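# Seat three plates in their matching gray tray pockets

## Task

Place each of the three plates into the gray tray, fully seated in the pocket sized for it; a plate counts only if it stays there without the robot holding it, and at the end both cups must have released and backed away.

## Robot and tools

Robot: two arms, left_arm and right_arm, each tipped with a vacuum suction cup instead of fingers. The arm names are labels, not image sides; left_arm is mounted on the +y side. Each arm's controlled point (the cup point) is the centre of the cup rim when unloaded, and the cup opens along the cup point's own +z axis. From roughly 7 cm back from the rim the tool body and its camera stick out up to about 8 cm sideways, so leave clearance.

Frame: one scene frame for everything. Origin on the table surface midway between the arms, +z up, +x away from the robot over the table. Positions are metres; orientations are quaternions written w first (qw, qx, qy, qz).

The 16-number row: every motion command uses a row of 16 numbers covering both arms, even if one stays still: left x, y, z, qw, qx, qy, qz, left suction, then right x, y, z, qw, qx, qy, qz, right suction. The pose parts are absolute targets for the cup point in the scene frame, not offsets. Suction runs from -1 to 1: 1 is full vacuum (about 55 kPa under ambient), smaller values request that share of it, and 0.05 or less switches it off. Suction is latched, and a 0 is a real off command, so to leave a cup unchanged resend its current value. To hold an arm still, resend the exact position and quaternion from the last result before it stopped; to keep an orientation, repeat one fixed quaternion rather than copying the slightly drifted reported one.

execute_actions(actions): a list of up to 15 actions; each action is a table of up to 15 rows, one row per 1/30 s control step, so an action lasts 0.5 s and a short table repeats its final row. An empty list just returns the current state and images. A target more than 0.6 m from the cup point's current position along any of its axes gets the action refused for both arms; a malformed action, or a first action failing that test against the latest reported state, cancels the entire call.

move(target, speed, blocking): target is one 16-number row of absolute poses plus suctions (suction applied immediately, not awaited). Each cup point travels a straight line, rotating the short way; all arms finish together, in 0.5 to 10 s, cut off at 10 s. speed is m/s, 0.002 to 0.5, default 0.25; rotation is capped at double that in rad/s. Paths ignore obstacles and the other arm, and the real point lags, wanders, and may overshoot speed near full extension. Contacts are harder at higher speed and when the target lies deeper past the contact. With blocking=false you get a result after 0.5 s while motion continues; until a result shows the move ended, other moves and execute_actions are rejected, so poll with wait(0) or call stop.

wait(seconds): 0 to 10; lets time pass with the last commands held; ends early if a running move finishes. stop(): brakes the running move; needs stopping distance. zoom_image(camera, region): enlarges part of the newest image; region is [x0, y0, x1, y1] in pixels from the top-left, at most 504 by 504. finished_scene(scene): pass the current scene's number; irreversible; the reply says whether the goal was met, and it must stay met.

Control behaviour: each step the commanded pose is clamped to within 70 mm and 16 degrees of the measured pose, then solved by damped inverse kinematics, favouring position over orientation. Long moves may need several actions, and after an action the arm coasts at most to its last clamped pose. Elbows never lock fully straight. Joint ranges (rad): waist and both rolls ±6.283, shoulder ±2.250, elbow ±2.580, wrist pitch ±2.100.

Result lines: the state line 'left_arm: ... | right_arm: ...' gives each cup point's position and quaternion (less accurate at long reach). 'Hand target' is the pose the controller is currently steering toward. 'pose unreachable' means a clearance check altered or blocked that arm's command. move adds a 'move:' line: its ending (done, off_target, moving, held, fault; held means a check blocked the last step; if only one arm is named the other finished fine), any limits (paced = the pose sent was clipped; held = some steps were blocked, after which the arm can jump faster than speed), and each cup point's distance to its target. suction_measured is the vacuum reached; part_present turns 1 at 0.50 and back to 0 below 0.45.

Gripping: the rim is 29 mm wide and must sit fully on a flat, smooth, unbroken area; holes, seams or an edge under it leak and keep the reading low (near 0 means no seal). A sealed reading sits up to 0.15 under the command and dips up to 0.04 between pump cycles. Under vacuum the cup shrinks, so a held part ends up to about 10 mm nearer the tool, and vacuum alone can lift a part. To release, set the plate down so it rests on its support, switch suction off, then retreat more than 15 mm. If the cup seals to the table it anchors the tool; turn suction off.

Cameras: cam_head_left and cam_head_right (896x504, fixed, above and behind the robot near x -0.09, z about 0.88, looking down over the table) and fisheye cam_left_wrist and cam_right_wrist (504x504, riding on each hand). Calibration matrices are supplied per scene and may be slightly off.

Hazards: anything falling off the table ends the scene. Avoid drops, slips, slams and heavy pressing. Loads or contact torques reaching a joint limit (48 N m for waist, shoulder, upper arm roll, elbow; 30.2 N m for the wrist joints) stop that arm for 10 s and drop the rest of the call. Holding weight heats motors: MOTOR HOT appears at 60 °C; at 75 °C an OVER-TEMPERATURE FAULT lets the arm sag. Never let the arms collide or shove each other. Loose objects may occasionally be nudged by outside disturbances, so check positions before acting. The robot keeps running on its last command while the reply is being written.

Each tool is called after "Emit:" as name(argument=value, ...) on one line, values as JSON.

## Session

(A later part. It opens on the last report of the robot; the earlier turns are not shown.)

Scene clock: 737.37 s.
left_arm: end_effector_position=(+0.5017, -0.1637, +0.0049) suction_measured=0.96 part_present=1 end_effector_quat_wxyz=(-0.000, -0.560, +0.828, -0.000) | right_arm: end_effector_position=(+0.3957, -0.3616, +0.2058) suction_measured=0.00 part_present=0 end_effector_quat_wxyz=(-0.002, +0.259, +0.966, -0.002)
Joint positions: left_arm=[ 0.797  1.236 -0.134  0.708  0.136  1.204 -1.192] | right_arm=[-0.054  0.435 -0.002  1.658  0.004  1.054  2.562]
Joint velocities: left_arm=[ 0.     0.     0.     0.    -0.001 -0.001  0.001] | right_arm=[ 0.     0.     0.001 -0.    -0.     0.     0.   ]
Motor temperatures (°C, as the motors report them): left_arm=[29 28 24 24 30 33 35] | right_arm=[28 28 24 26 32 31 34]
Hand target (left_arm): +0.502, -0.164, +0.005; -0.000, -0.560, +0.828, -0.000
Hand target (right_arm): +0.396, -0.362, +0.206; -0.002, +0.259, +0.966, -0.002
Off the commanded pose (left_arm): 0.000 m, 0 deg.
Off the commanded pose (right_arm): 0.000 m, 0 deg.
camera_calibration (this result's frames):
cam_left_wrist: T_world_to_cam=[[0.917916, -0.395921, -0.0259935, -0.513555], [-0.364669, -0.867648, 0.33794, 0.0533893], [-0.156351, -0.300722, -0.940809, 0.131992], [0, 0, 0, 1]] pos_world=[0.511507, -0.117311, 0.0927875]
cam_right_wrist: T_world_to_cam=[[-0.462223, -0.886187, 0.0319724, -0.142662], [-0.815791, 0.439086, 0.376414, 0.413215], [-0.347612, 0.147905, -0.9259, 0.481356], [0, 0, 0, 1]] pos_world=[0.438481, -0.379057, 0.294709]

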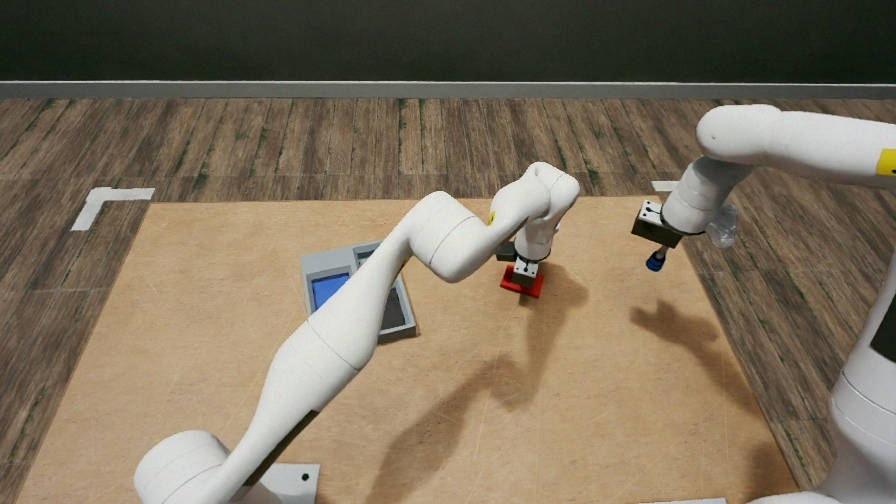

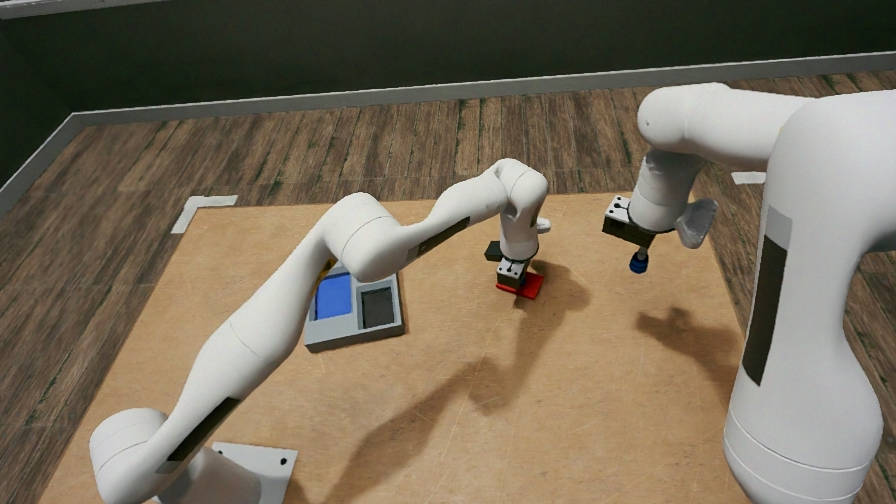

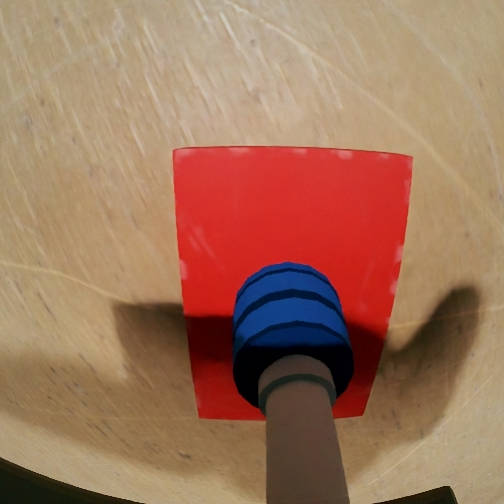

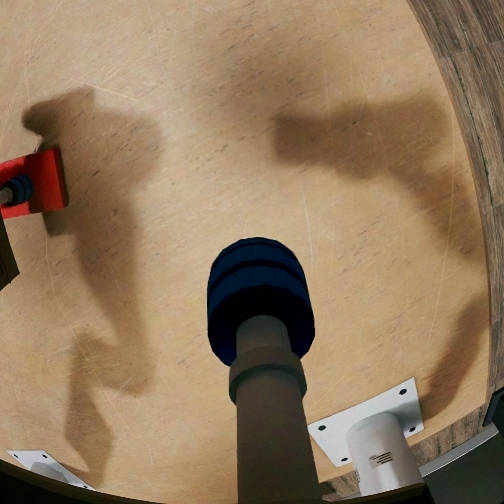

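Emit:
execute_actions(actions=[[[0.5017,-0.1637,0.0054,0,-0.5599,0.8286,0,1,0.3957,-0.3616,0.2058,-0.002,0.259,0.966,-0.002,0],[0.5017,-0.1637,0.0064,0,-0.5599,0.8286,0,1,0.3957,-0.3616,0.2058,-0.002,0.259,0.966,-0.002,0],[0.5017,-0.1637,0.008,0,-0.5589,0.8292,0,1,0.3957,-0.3616,0.2058,-0.002,0.259,0.966,-0.002,0],[0.5017,-0.1637,0.0102,0,-0.5557,0.8314,0,1,0.3957,-0.3616,0.2058,-0.002,0.259,0.966,-0.002,0],[0.5017,-0.1637,0.013,0,-0.5503,0.8349,0,1,0.3957,-0.3616,0.2058,-0.002,0.259,0.966,-0.002,0],[0.5018,-0.163,0.0162,0,-0.5433,0.8395,0,1,0.3957,-0.3616,0.2058,-0.002,0.259,0.966,-0.002,0],[0.5021,-0.1608,0.0198,0,-0.5349,0.8449,0,1,0.3957,-0.3616,0.2058,-0.002,0.259,0.966,-0.002,0],[0.5026,-0.1573,0.0237,0,-0.5252,0.851,0,1,0.3957,-0.3616,0.2058,-0.002,0.259,0.966,-0.002,0],[0.5033,-0.1527,0.0278,0,-0.514,0.8578,0,1,0.3957,-0.3616,0.2058,-0.002,0.259,0.966,-0.002,0],[0.5042,-0.1468,0.032,0,-0.5012,0.8653,0,1,0.3957,-0.3616,0.2058,-0.002,0.259,0.966,-0.002,0],[0.5052,-0.1398,0.0362,0,-0.4879,0.8729,0,1,0.3957,-0.3616,0.2058,-0.002,0.259,0.966,-0.002,0],[0.5063,-0.1318,0.0403,0,-0.4752,0.8799,0,1,0.3957,-0.3616,0.2058,-0.002,0.259,0.966,-0.002,0],[0.5076,-0.1229,0.0442,0,-0.463,0.8864,0,1,0.3957,-0.3616,0.2058,-0.002,0.259,0.966,-0.002,0],[0.509,-0.1132,0.0479,0,-0.4513,0.8924,0,1,0.3957,-0.3616,0.2058,-0.002,0.259,0.966,-0.002,0],[0.5105,-0.1027,0.0513,0,-0.4401,0.898,0,1,0.3957,-0.3616,0.2058,-0.002,0.259,0.966,-0.002,0]],[[0.5121,-0.0915,0.0542,0,-0.4289,0.9033,0,1,0.3957,-0.3616,0.2058,-0.002,0.259,0.966,-0.002,0],[0.5138,-0.0797,0.0566,0,-0.4185,0.9082,0,1,0.3957,-0.3616,0.2058,-0.002,0.259,0.966,-0.002,0],[0.5156,-0.0674,0.0584,0,-0.408,0.913,0,1,0.3957,-0.3616,0.2058,-0.002,0.259,0.966,-0.002,0],[0.5175,-0.0546,0.0596,0,-0.3981,0.9173,0,1,0.3957,-0.3616,0.2058,-0.002,0.259,0.966,-0.002,0],[0.5194,-0.0415,0.0605,0,-0.3883,0.9215,0,1,0.3957,-0.3616,0.2058,-0.002,0.259,0.966,-0.002,0],[0.5213,-0.0281,0.061,0,-0.3786,0.9255,0,1,0.3957,-0.3616,0.2058,-0.002,0.259,0.966,-0.002,0],[0.5233,-0.0145,0.061,0,-0.3691,0.9294,0,1,0.3957,-0.3616,0.2058,-0.002,0.259,0.966,-0.002,0],[0.5253,-0.0008,0.061,0,-0.3595,0.9331,0,1,0.3957,-0.3616,0.2058,-0.002,0.259,0.966,-0.002,0],[0.5272,0.013,0.061,0,-0.3499,0.9368,0,1,0.3957,-0.3616,0.2058,-0.002,0.259,0.966,-0.002,0],[0.5292,0.0267,0.061,0,-0.3402,0.9403,0,1,0.3957,-0.3616,0.2058,-0.002,0.259,0.966,-0.002,0],[0.5312,0.0403,0.061,0,-0.3305,0.9438,0,1,0.3957,-0.3616,0.2058,-0.002,0.259,0.966,-0.002,0],[0.5331,0.0537,0.061,0,-0.3206,0.9472,0,1,0.3957,-0.3616,0.2058,-0.002,0.259,0.966,-0.002,0],[0.535,0.0668,0.061,0,-0.3105,0.9506,0,1,0.3957,-0.3616,0.2058,-0.002,0.259,0.966,-0.002,0],[0.5369,0.0796,0.061,0,-0.3002,0.9539,0,1,0.3957,-0.3616,0.2058,-0.002,0.259,0.966,-0.002,0],[0.5387,0.0919,0.061,0,-0.2892,0.9573,0,1,0.3957,-0.3616,0.2058,-0.002,0.259,0.966,-0.002,0]],[[0.5404,0.1037,0.061,0,-0.2782,0.9605,0,1,0.3957,-0.3616,0.2058,-0.002,0.259,0.966,-0.002,0],[0.542,0.1149,0.061,0,-0.2662,0.9639,0,1,0.3957,-0.3616,0.2058,-0.002,0.259,0.966,-0.002,0],[0.5435,0.1254,0.061,0,-0.2541,0.9672,0,1,0.3957,-0.3616,0.2058,-0.002,0.259,0.966,-0.002,0],[0.5449,0.1351,0.0607,0,-0.2414,0.9704,0,1,0.3957,-0.3616,0.2058,-0.002,0.259,0.966,-0.002,0],[0.5462,0.144,0.06,0,-0.228,0.9737,0,1,0.3957,-0.3616,0.2058,-0.002,0.259,0.966,-0.002,0],[0.5473,0.152,0.059,0,-0.2139,0.9769,0,1,0.3957,-0.3616,0.2058,-0.002,0.259,0.966,-0.002,0],[0.5483,0.159,0.0576,0,-0.1989,0.98,0,1,0.3957,-0.3616,0.2058,-0.002,0.259,0.966,-0.002,0],[0.5492,0.1649,0.0561,0,-0.1843,0.9829,0,1,0.3957,-0.3616,0.2058,-0.002,0.259,0.966,-0.002,0],[0.5499,0.1695,0.0545,0,-0.1714,0.9852,0,1,0.3957,-0.3616,0.2058,-0.002,0.259,0.966,-0.002,0],[0.5504,0.173,0.0529,0,-0.1601,0.9871,0,1,0.3957,-0.3616,0.2058,-0.002,0.259,0.966,-0.002,0],[0.5507,0.1752,0.0514,0,-0.1502,0.9887,0,1,0.3957,-0.3616,0.2058,-0.002,0.259,0.966,-0.002,0],[0.5508,0.1759,0.05,0,-0.1419,0.9899,0,1,0.3957,-0.3616,0.2058,-0.002,0.259,0.966,-0.002,0],[0.5508,0.1759,0.049,0,-0.1355,0.9908,0,1,0.3957,-0.3616,0.2058,-0.002,0.259,0.966,-0.002,0],[0.5508,0.1759,0.0483,0,-0.1317,0.9913,0,1,0.3957,-0.3616,0.2058,-0.002,0.259,0.966,-0.002,0],[0.5508,0.1759,0.048,0,-0.1305,0.9914,0,1,0.3957,-0.3616,0.2058,-0.002,0.259,0.966,-0.002,0]]])

Scene clock: 816.03 s.
left_arm: end_effector_position=(+0.5483, +0.1657, +0.0515) suction_measured=0.99 part_present=1 end_effector_quat_wxyz=(+0.000, -0.167, +0.986, +0.019) | right_arm: end_effector_position=(+0.3957, -0.3616, +0.2058) suction_measured=0.00 part_present=0 end_effector_quat_wxyz=(-0.002, +0.259, +0.966, -0.002)
Joint positions: left_arm=[ 0.285  0.83  -0.016  1.486 -0.029  0.842 -2.456] | right_arm=[-0.054  0.435 -0.002  1.658  0.004  1.054  2.562]
Joint velocities: left_arm=[-0.468 -0.052  0.267  0.265 -0.099 -0.346 -0.941] | right_arm=[ 0.     0.    -0.001 -0.    -0.    -0.001 -0.   ]
Motor temperatures (°C, as the motors report them): left_arm=[29 30 24 24 30 33 35] | right_arm=[28 28 24 26 32 31 34]
Hand target (left_arm): +0.551, +0.175, +0.049; +0.002, -0.133, +0.991, +0.006
Hand target (right_arm): +0.396, -0.362, +0.206; -0.002, +0.259, +0.966, -0.002
Off the commanded pose (left_arm): 0.011 m, 5 deg.
Off the commanded pose (right_arm): 0.000 m, 0 deg.
camera_calibration (this result's frames):
cam_left_wrist: T_world_to_cam=[[0.303963, -0.950614, -0.0627643, 0.00579444], [-0.892198, -0.307146, 0.331125, 0.537147], [-0.33405, -0.0446514, -0.941497, 0.337164], [0, 0, 0, 1]] pos_world=[0.59011, 0.185546, 0.13994]
cam_right_wrist: T_world_to_cam=[[-0.462223, -0.886187, 0.0319724, -0.142662], [-0.815791, 0.439086, 0.376414, 0.413215], [-0.347612, 0.147905, -0.9259, 0.481356], [0, 0, 0, 1]] pos_world=[0.438481, -0.379057, 0.294709]

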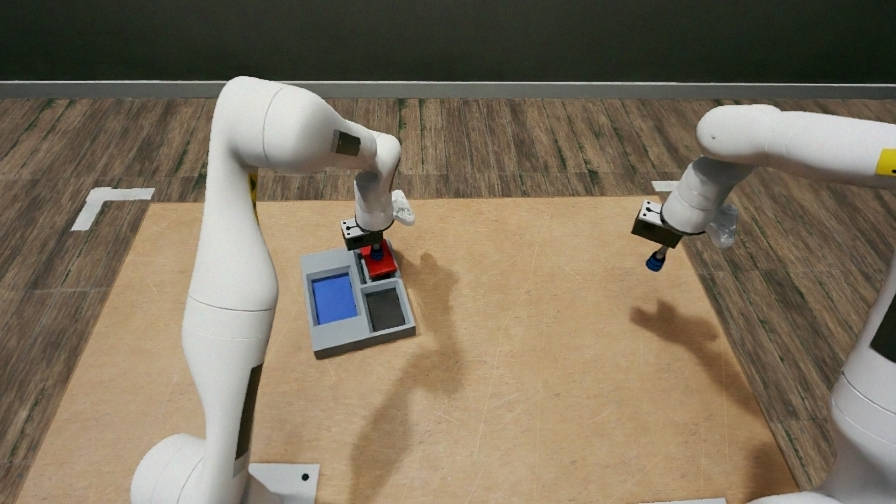

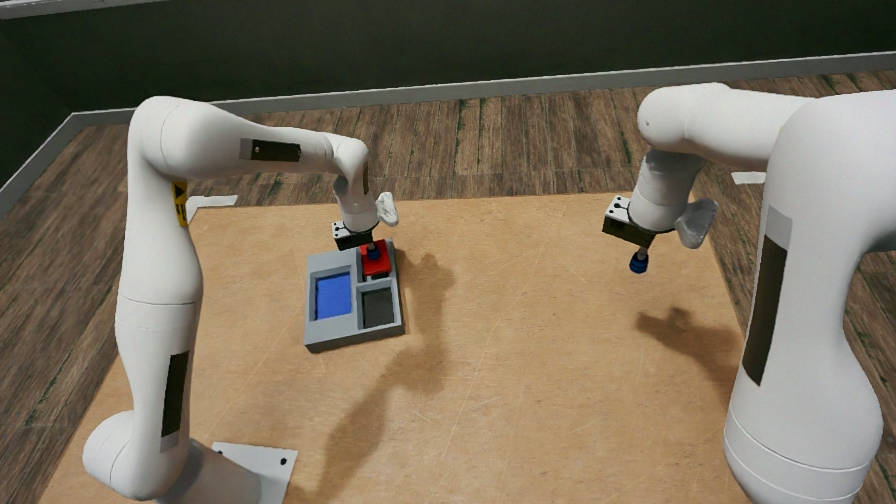

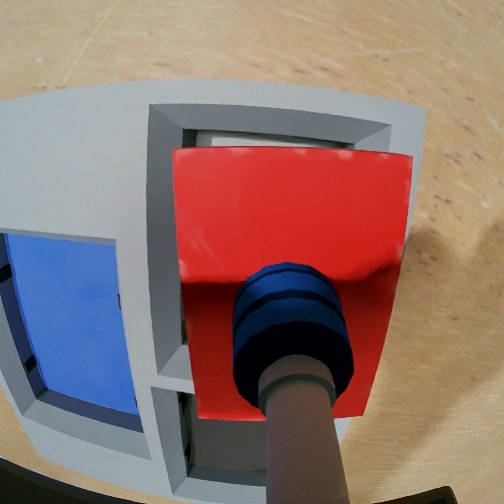

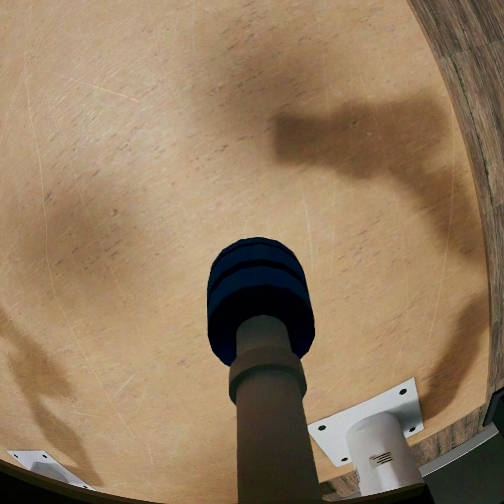

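Emit:
execute_actions(actions=[])

Scene clock: 847.70 s.
left_arm: end_effector_position=(+0.5514, +0.1753, +0.0487) suction_measured=0.96 part_present=1 end_effector_quat_wxyz=(+0.002, -0.133, +0.991, +0.006) | right_arm: end_effector_position=(+0.3957, -0.3616, +0.2058) suction_measured=0.00 part_present=0 end_effector_quat_wxyz=(-0.002, +0.259, +0.966, -0.002)
Joint positions: left_arm=[ 0.236  0.825  0.017  1.511 -0.033  0.807 -2.547] | right_arm=[-0.054  0.435 -0.002  1.658  0.004  1.054  2.562]
Joint velocities: left_arm=[ 0.001  0.     0.001  0.001 -0.001 -0.     0.   ] | right_arm=[ 0.    -0.    -0.     0.    -0.    -0.001 -0.   ]
Motor temperatures (°C, as the motors report them): left_arm=[29 30 24 24 30 33 35] | right_arm=[28 28 24 26 32 31 34]
Hand target (left_arm): +0.551, +0.175, +0.049; +0.002, -0.133, +0.991, +0.006
Hand target (right_arm): +0.396, -0.362, +0.206; -0.002, +0.259, +0.966, -0.002
Off the commanded pose (left_arm): 0.001 m, 1 deg.
Off the commanded pose (right_arm): 0.000 m, 0 deg.
camera_calibration (this result's frames):
cam_left_wrist: T_world_to_cam=[[0.239802, -0.970112, -0.0371306, 0.0513414], [-0.912547, -0.238294, 0.332376, 0.542892], [-0.33129, -0.0458209, -0.942416, 0.334749], [0, 0, 0, 1]] pos_world=[0.594002, 0.194513, 0.136935]
cam_right_wrist: T_world_to_cam=[[-0.462223, -0.886187, 0.0319725, -0.142662], [-0.815791, 0.439086, 0.376414, 0.413215], [-0.347612, 0.147905, -0.9259, 0.481356], [0, 0, 0, 1]] pos_world=[0.438481, -0.379057, 0.294709]

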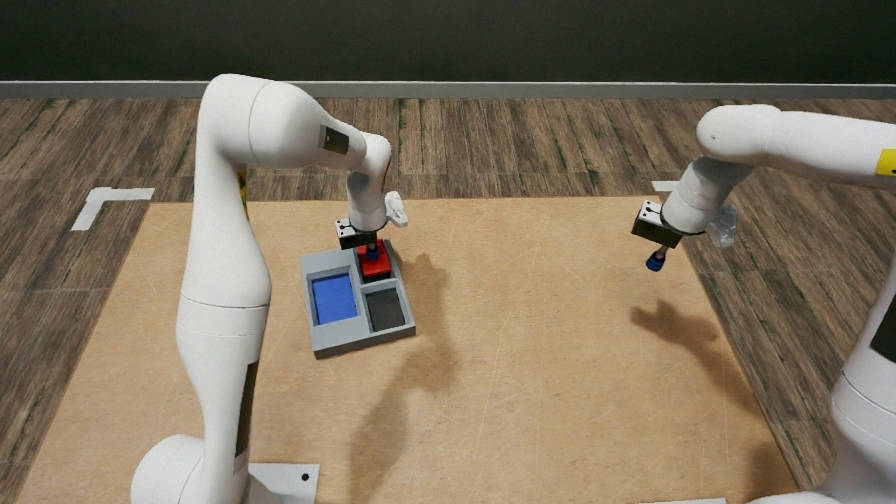

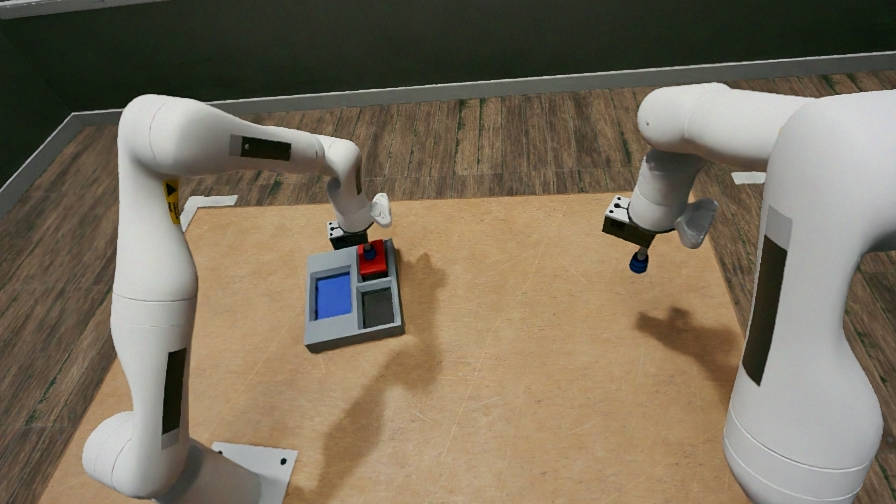

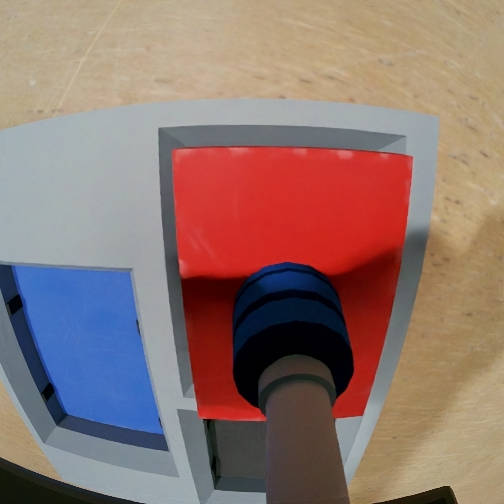

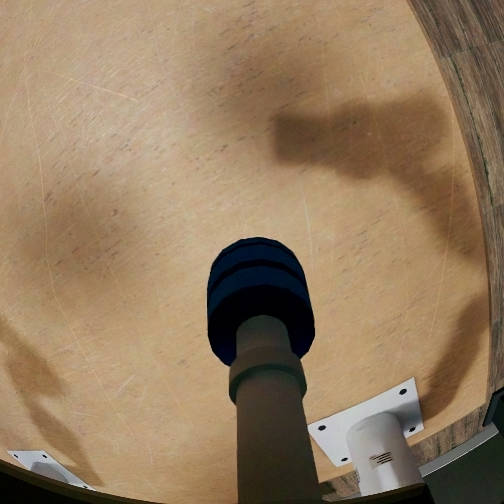

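Emit:
zoom_image(camera="cam_left_wrist", region=[140, 100, 220, 180])

Emit:
zoom_image(camera="cam_left_wrist", region=[360, 100, 440, 180])

Region (140, 100, 220, 180) of cam_left_wrist's 504x504 image, scaled by 6.300, with more detail than that image has.

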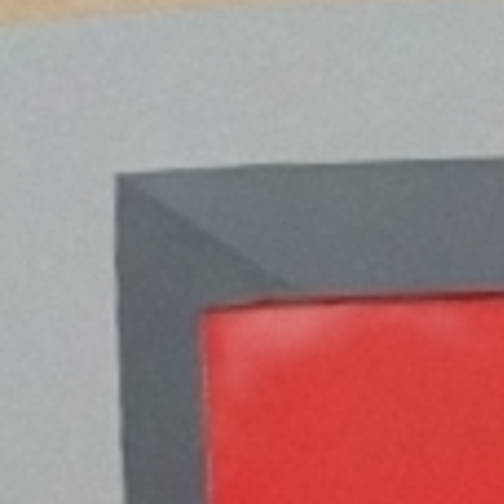

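Region (360, 100, 440, 180) of cam_left_wrist's 504x504 image, scaled by 6.300, with more detail than that image has.

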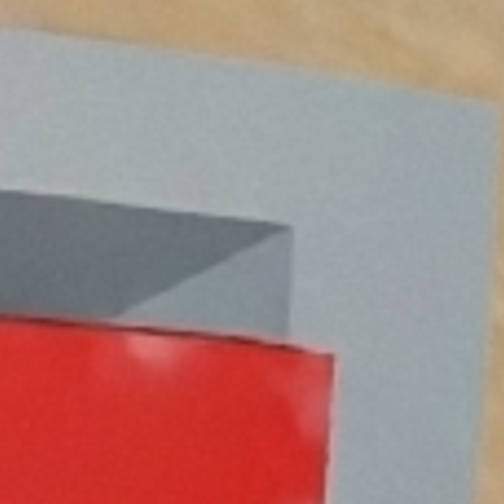

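Emit:
execute_actions(actions=[[[0.5511,0.1755,0.0485,0,-0.132,0.9912,0.004,1,0.3957,-0.3616,0.2058,-0.002,0.259,0.966,-0.002,0],[0.5507,0.1757,0.0479,0,-0.1315,0.9913,0.003,1,0.3957,-0.3616,0.2058,-0.002,0.259,0.966,-0.002,0],[0.5502,0.1759,0.0470,0,-0.131,0.9914,0.002,1,0.3957,-0.3616,0.2058,-0.002,0.259,0.966,-0.002,0],[0.5497,0.1762,0.0458,0,-0.1305,0.9914,0.001,1,0.3957,-0.3616,0.2058,-0.002,0.259,0.966,-0.002,0],[0.5493,0.1764,0.0442,0,-0.13,0.9915,0,1,0.3957,-0.3616,0.2058,-0.002,0.259,0.966,-0.002,0],[0.5490,0.1765,0.0424,0,-0.1297,0.9916,0,1,0.3957,-0.3616,0.2058,-0.002,0.259,0.966,-0.002,0],[0.5488,0.1766,0.0404,0,-0.1297,0.9916,0,1,0.3957,-0.3616,0.2058,-0.002,0.259,0.966,-0.002,0],[0.5488,0.1766,0.0382,0,-0.1297,0.9916,0,1,0.3957,-0.3616,0.2058,-0.002,0.259,0.966,-0.002,0],[0.5488,0.1766,0.0358,0,-0.1297,0.9916,0,1,0.3957,-0.3616,0.2058,-0.002,0.259,0.966,-0.002,0],[0.5488,0.1766,0.0333,0,-0.1297,0.9916,0,1,0.3957,-0.3616,0.2058,-0.002,0.259,0.966,-0.002,0],[0.5488,0.1766,0.0307,0,-0.1297,0.9916,0,1,0.3957,-0.3616,0.2058,-0.002,0.259,0.966,-0.002,0],[0.5488,0.1766,0.0280,0,-0.1297,0.9916,0,1,0.3957,-0.3616,0.2058,-0.002,0.259,0.966,-0.002,0],[0.5488,0.1766,0.0252,0,-0.1297,0.9916,0,1,0.3957,-0.3616,0.2058,-0.002,0.259,0.966,-0.002,0],[0.5488,0.1766,0.0225,0,-0.1297,0.9916,0,1,0.3957,-0.3616,0.2058,-0.002,0.259,0.966,-0.002,0],[0.5488,0.1766,0.0197,0,-0.1297,0.9916,0,1,0.3957,-0.3616,0.2058,-0.002,0.259,0.966,-0.002,0]],[[0.5488,0.1766,0.0170,0,-0.1297,0.9916,0,1,0.3957,-0.3616,0.2058,-0.002,0.259,0.966,-0.002,0],[0.5488,0.1766,0.0144,0,-0.1297,0.9916,0,1,0.3957,-0.3616,0.2058,-0.002,0.259,0.966,-0.002,0],[0.5488,0.1766,0.0119,0,-0.1297,0.9916,0,1,0.3957,-0.3616,0.2058,-0.002,0.259,0.966,-0.002,0],[0.5488,0.1766,0.0095,0,-0.1297,0.9916,0,1,0.3957,-0.3616,0.2058,-0.002,0.259,0.966,-0.002,0],[0.5488,0.1766,0.0073,0,-0.1297,0.9916,0,1,0.3957,-0.3616,0.2058,-0.002,0.259,0.966,-0.002,0],[0.5488,0.1766,0.0053,0,-0.1297,0.9916,0,1,0.3957,-0.3616,0.2058,-0.002,0.259,0.966,-0.002,0],[0.5488,0.1766,0.0035,0,-0.1297,0.9916,0,1,0.3957,-0.3616,0.2058,-0.002,0.259,0.966,-0.002,0],[0.5488,0.1766,0.0019,0,-0.1297,0.9916,0,1,0.3957,-0.3616,0.2058,-0.002,0.259,0.966,-0.002,0],[0.5488,0.1766,0.0007,0,-0.1297,0.9916,0,1,0.3957,-0.3616,0.2058,-0.002,0.259,0.966,-0.002,0],[0.5488,0.1766,-0.0002,0,-0.1297,0.9916,0,1,0.3957,-0.3616,0.2058,-0.002,0.259,0.966,-0.002,0],[0.5488,0.1766,-0.0008,0,-0.1297,0.9916,0,1,0.3957,-0.3616,0.2058,-0.002,0.259,0.966,-0.002,0],[0.5488,0.1766,-0.001,0,-0.1297,0.9916,0,1,0.3957,-0.3616,0.2058,-0.002,0.259,0.966,-0.002,0],[0.5488,0.1766,-0.0012,0,-0.1297,0.9916,0,1,0.3957,-0.3616,0.2058,-0.002,0.259,0.966,-0.002,0],[0.5488,0.1766,-0.0014,0,-0.1297,0.9916,0,1,0.3957,-0.3616,0.2058,-0.002,0.259,0.966,-0.002,0],[0.5488,0.1766,-0.0015,0,-0.1297,0.9916,0,0,0.3957,-0.3616,0.2058,-0.002,0.259,0.966,-0.002,0]]])

Scene clock: 918.97 s.
left_arm: end_effector_position=(+0.5491, +0.1768, +0.0025) suction_measured=0.00 part_present=0 end_effector_quat_wxyz=(+0.001, -0.130, +0.992, -0.000) | right_arm: end_effector_position=(+0.3957, -0.3616, +0.2058) suction_measured=0.00 part_present=0 end_effector_quat_wxyz=(-0.002, +0.259, +0.966, -0.002)
Joint positions: left_arm=[ 0.224  0.9    0.023  1.542 -0.029  0.699 -2.564] | right_arm=[-0.054  0.435 -0.002  1.658  0.004  1.054  2.562]
Joint velocities: left_arm=[ 0.001 -0.031  0.001  0.005  0.001  0.004  0.001] | right_arm=[ 0.     0.     0.     0.    -0.    -0.001 -0.   ]
Motor temperatures (°C, as the motors report them): left_arm=[29 30 24 24 30 33 35] | right_arm=[28 28 24 26 32 31 34]
Hand target (left_arm): +0.549, +0.177, -0.001; -0.000, -0.130, +0.992, -0.000
Hand target (right_arm): +0.396, -0.362, +0.206; -0.002, +0.259, +0.966, -0.002
Off the commanded pose (left_arm): 0.004 m, 0 deg.
Off the commanded pose (right_arm): 0.000 m, 0 deg.
camera_calibration (this result's frames):
cam_left_wrist: T_world_to_cam=[[0.232766, -0.972197, -0.0255655, 0.0557799], [-0.914048, -0.227671, 0.335683, 0.555409], [-0.33217, -0.0547673, -0.941628, 0.292547], [0, 0, 0, 1]] pos_world=[0.591862, 0.196701, 0.0904549]
cam_right_wrist: T_world_to_cam=[[-0.462223, -0.886187, 0.0319724, -0.142662], [-0.815791, 0.439086, 0.376414, 0.413215], [-0.347612, 0.147905, -0.9259, 0.481356], [0, 0, 0, 1]] pos_world=[0.438481, -0.379057, 0.294709]

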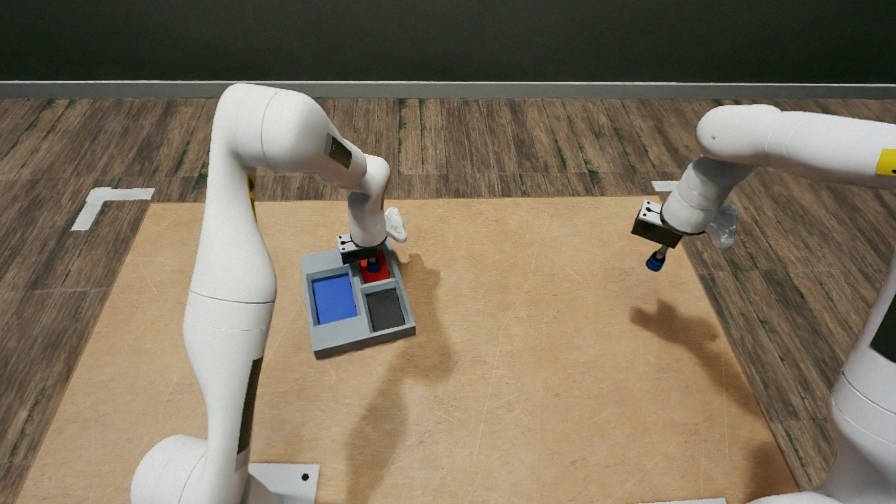

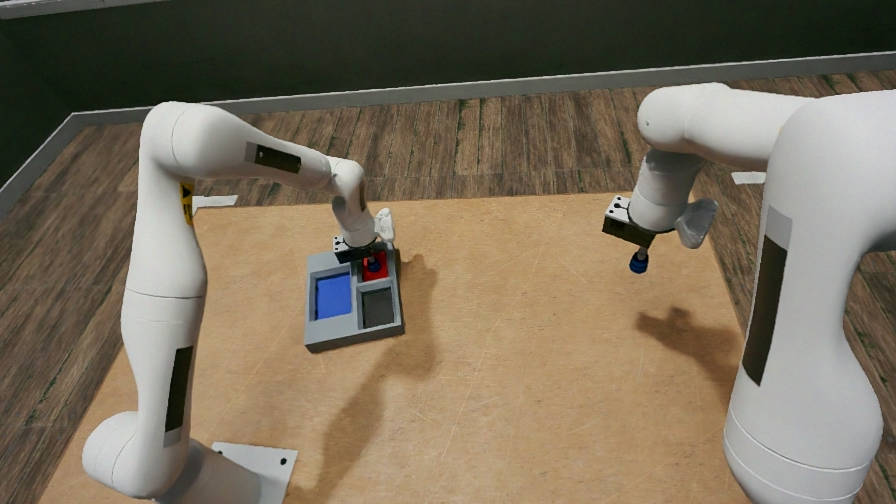

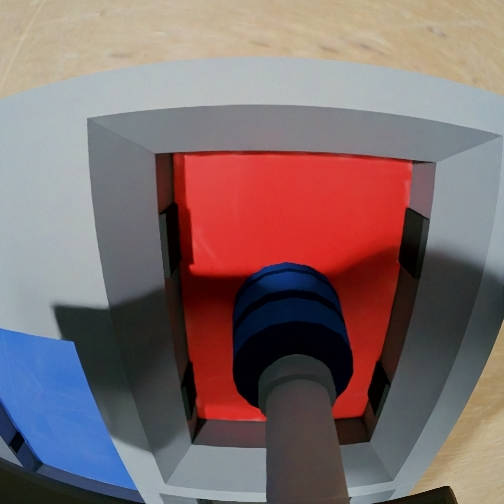

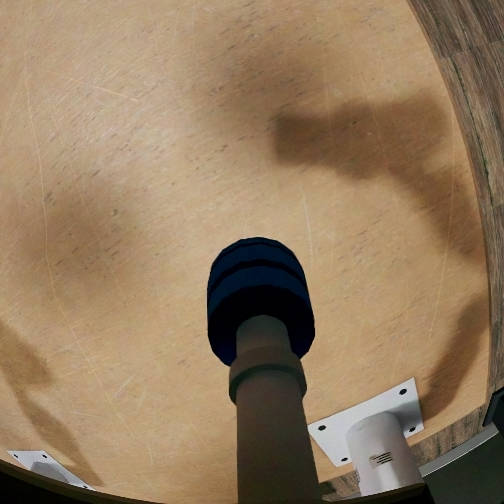

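Emit:
move(target=[0.53,0.19,0.21,0,-0.1297,0.9916,0,0,0.3957,-0.3616,0.2058,-0.002,0.259,0.966,-0.002,0], speed=0.4)

Scene clock: 931.17 s.
left_arm: end_effector_position=(+0.5304, +0.1901, +0.2100) suction_measured=0.00 part_present=0 end_effector_quat_wxyz=(+0.000, -0.129, +0.992, +0.000) | right_arm: end_effector_position=(+0.3957, -0.3616, +0.2058) suction_measured=0.00 part_present=0 end_effector_quat_wxyz=(-0.002, +0.259, +0.966, -0.002)
Joint positions: left_arm=[ 0.201  0.56   0.038  1.43  -0.023  1.153 -2.584] | right_arm=[-0.054  0.435 -0.002  1.658  0.004  1.054  2.562]
Joint velocities: left_arm=[-0.    -0.002 -0.002 -0.002  0.     0.003 -0.001] | right_arm=[ 0.     0.    -0.    -0.    -0.    -0.    -0.001]
Motor temperatures (°C, as the motors report them): left_arm=[29 30 24 24 30 33 35] | right_arm=[28 28 24 26 32 31 34]
Hand target (left_arm): +0.530, +0.190, +0.210; +0.000, -0.129, +0.992, +0.000
Hand target (right_arm): +0.396, -0.362, +0.206; -0.002, +0.259, +0.966, -0.002
Off the commanded pose (left_arm): 0.000 m, 0 deg.
Off the commanded pose (right_arm): 0.000 m, 0 deg.
move: done; limits=paced
camera_calibration (this result's frames):
cam_left_wrist: T_world_to_cam=[[0.231375, -0.972498, -0.0267235, 0.0794494], [-0.913783, -0.226668, 0.337079, 0.471086], [-0.333866, -0.053572, -0.941097, 0.483065], [0, 0, 0, 1]] pos_world=[0.573366, 0.209923, 0.297941]
cam_right_wrist: T_world_to_cam=[[-0.462223, -0.886187, 0.0319724, -0.142662], [-0.815791, 0.439086, 0.376414, 0.413215], [-0.347612, 0.147905, -0.9259, 0.481356], [0, 0, 0, 1]] pos_world=[0.438481, -0.379057, 0.294709]

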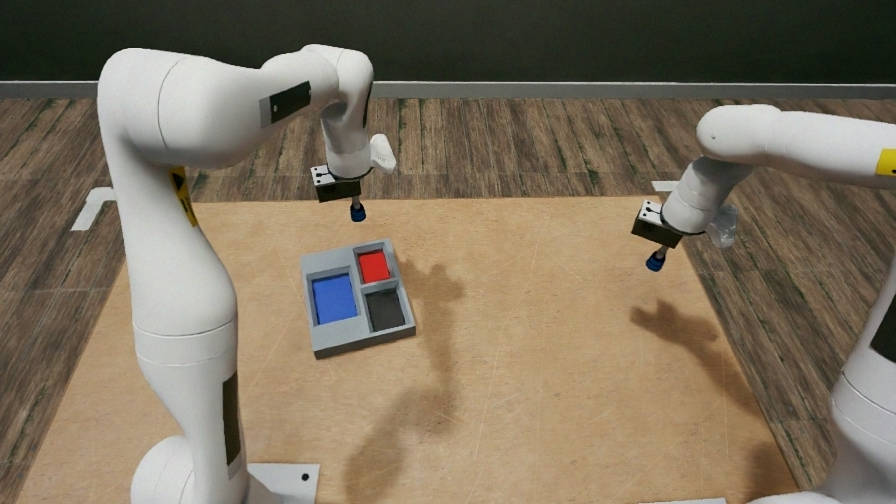

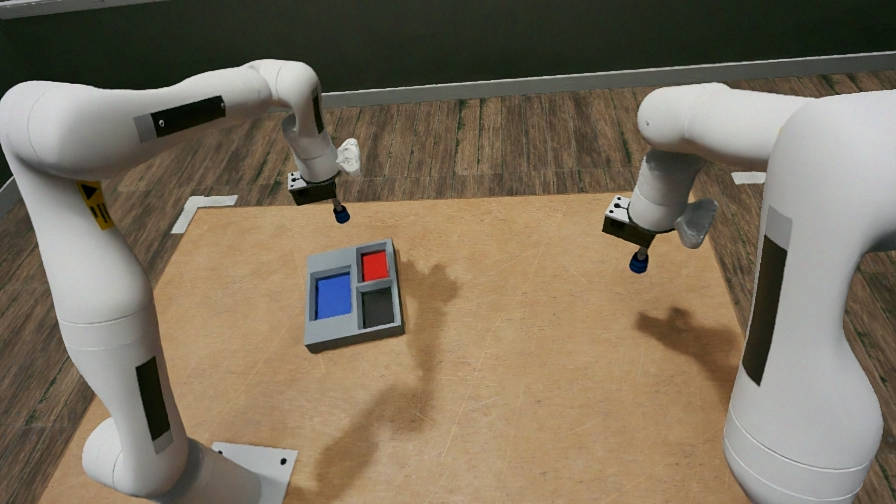

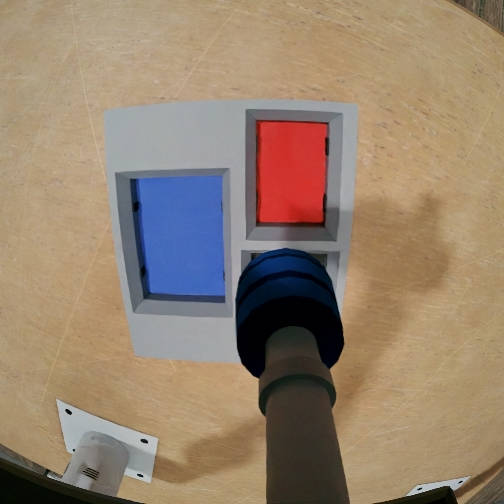

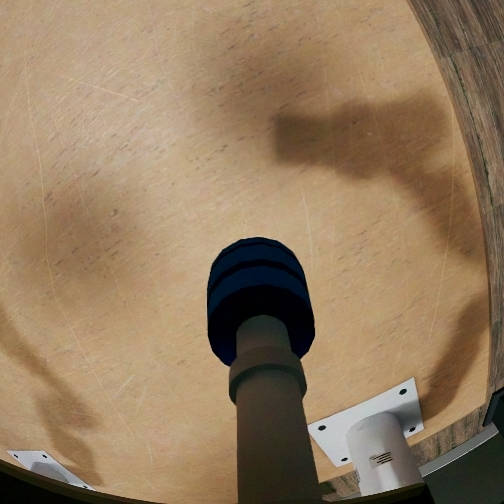

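Emit:
zoom_image(camera="cam_head_left", region=[290, 230, 430, 370])

Emit:
zoom_image(camera="cam_left_wrist", region=[100, 90, 370, 360])

Region (290, 230, 430, 370) of cam_head_left's 896x504 image, scaled by 3.600, with more detail than that image has.

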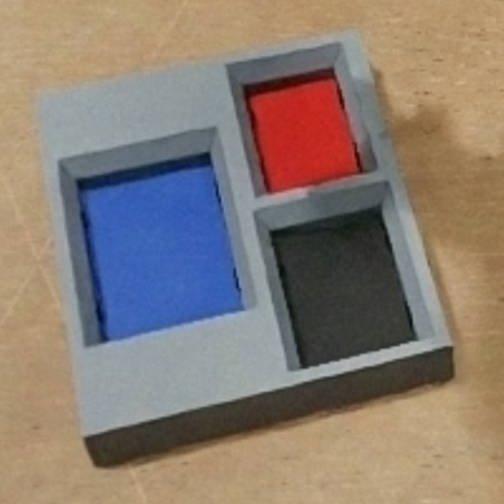

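Region (100, 90, 370, 360) of cam_left_wrist's 504x504 image, scaled by 1.867, with more detail than that image has.

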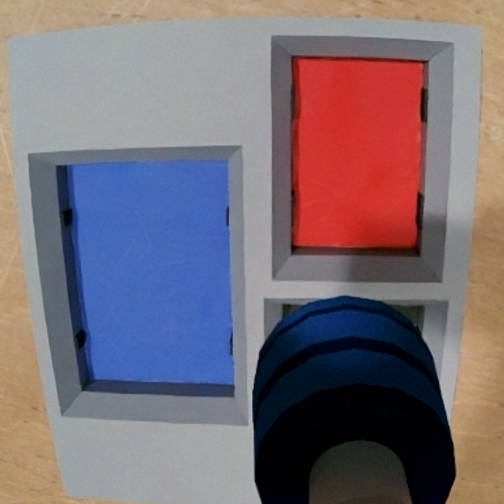

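Emit:
finished_scene(scene=1)

The scene is finished: the task was done.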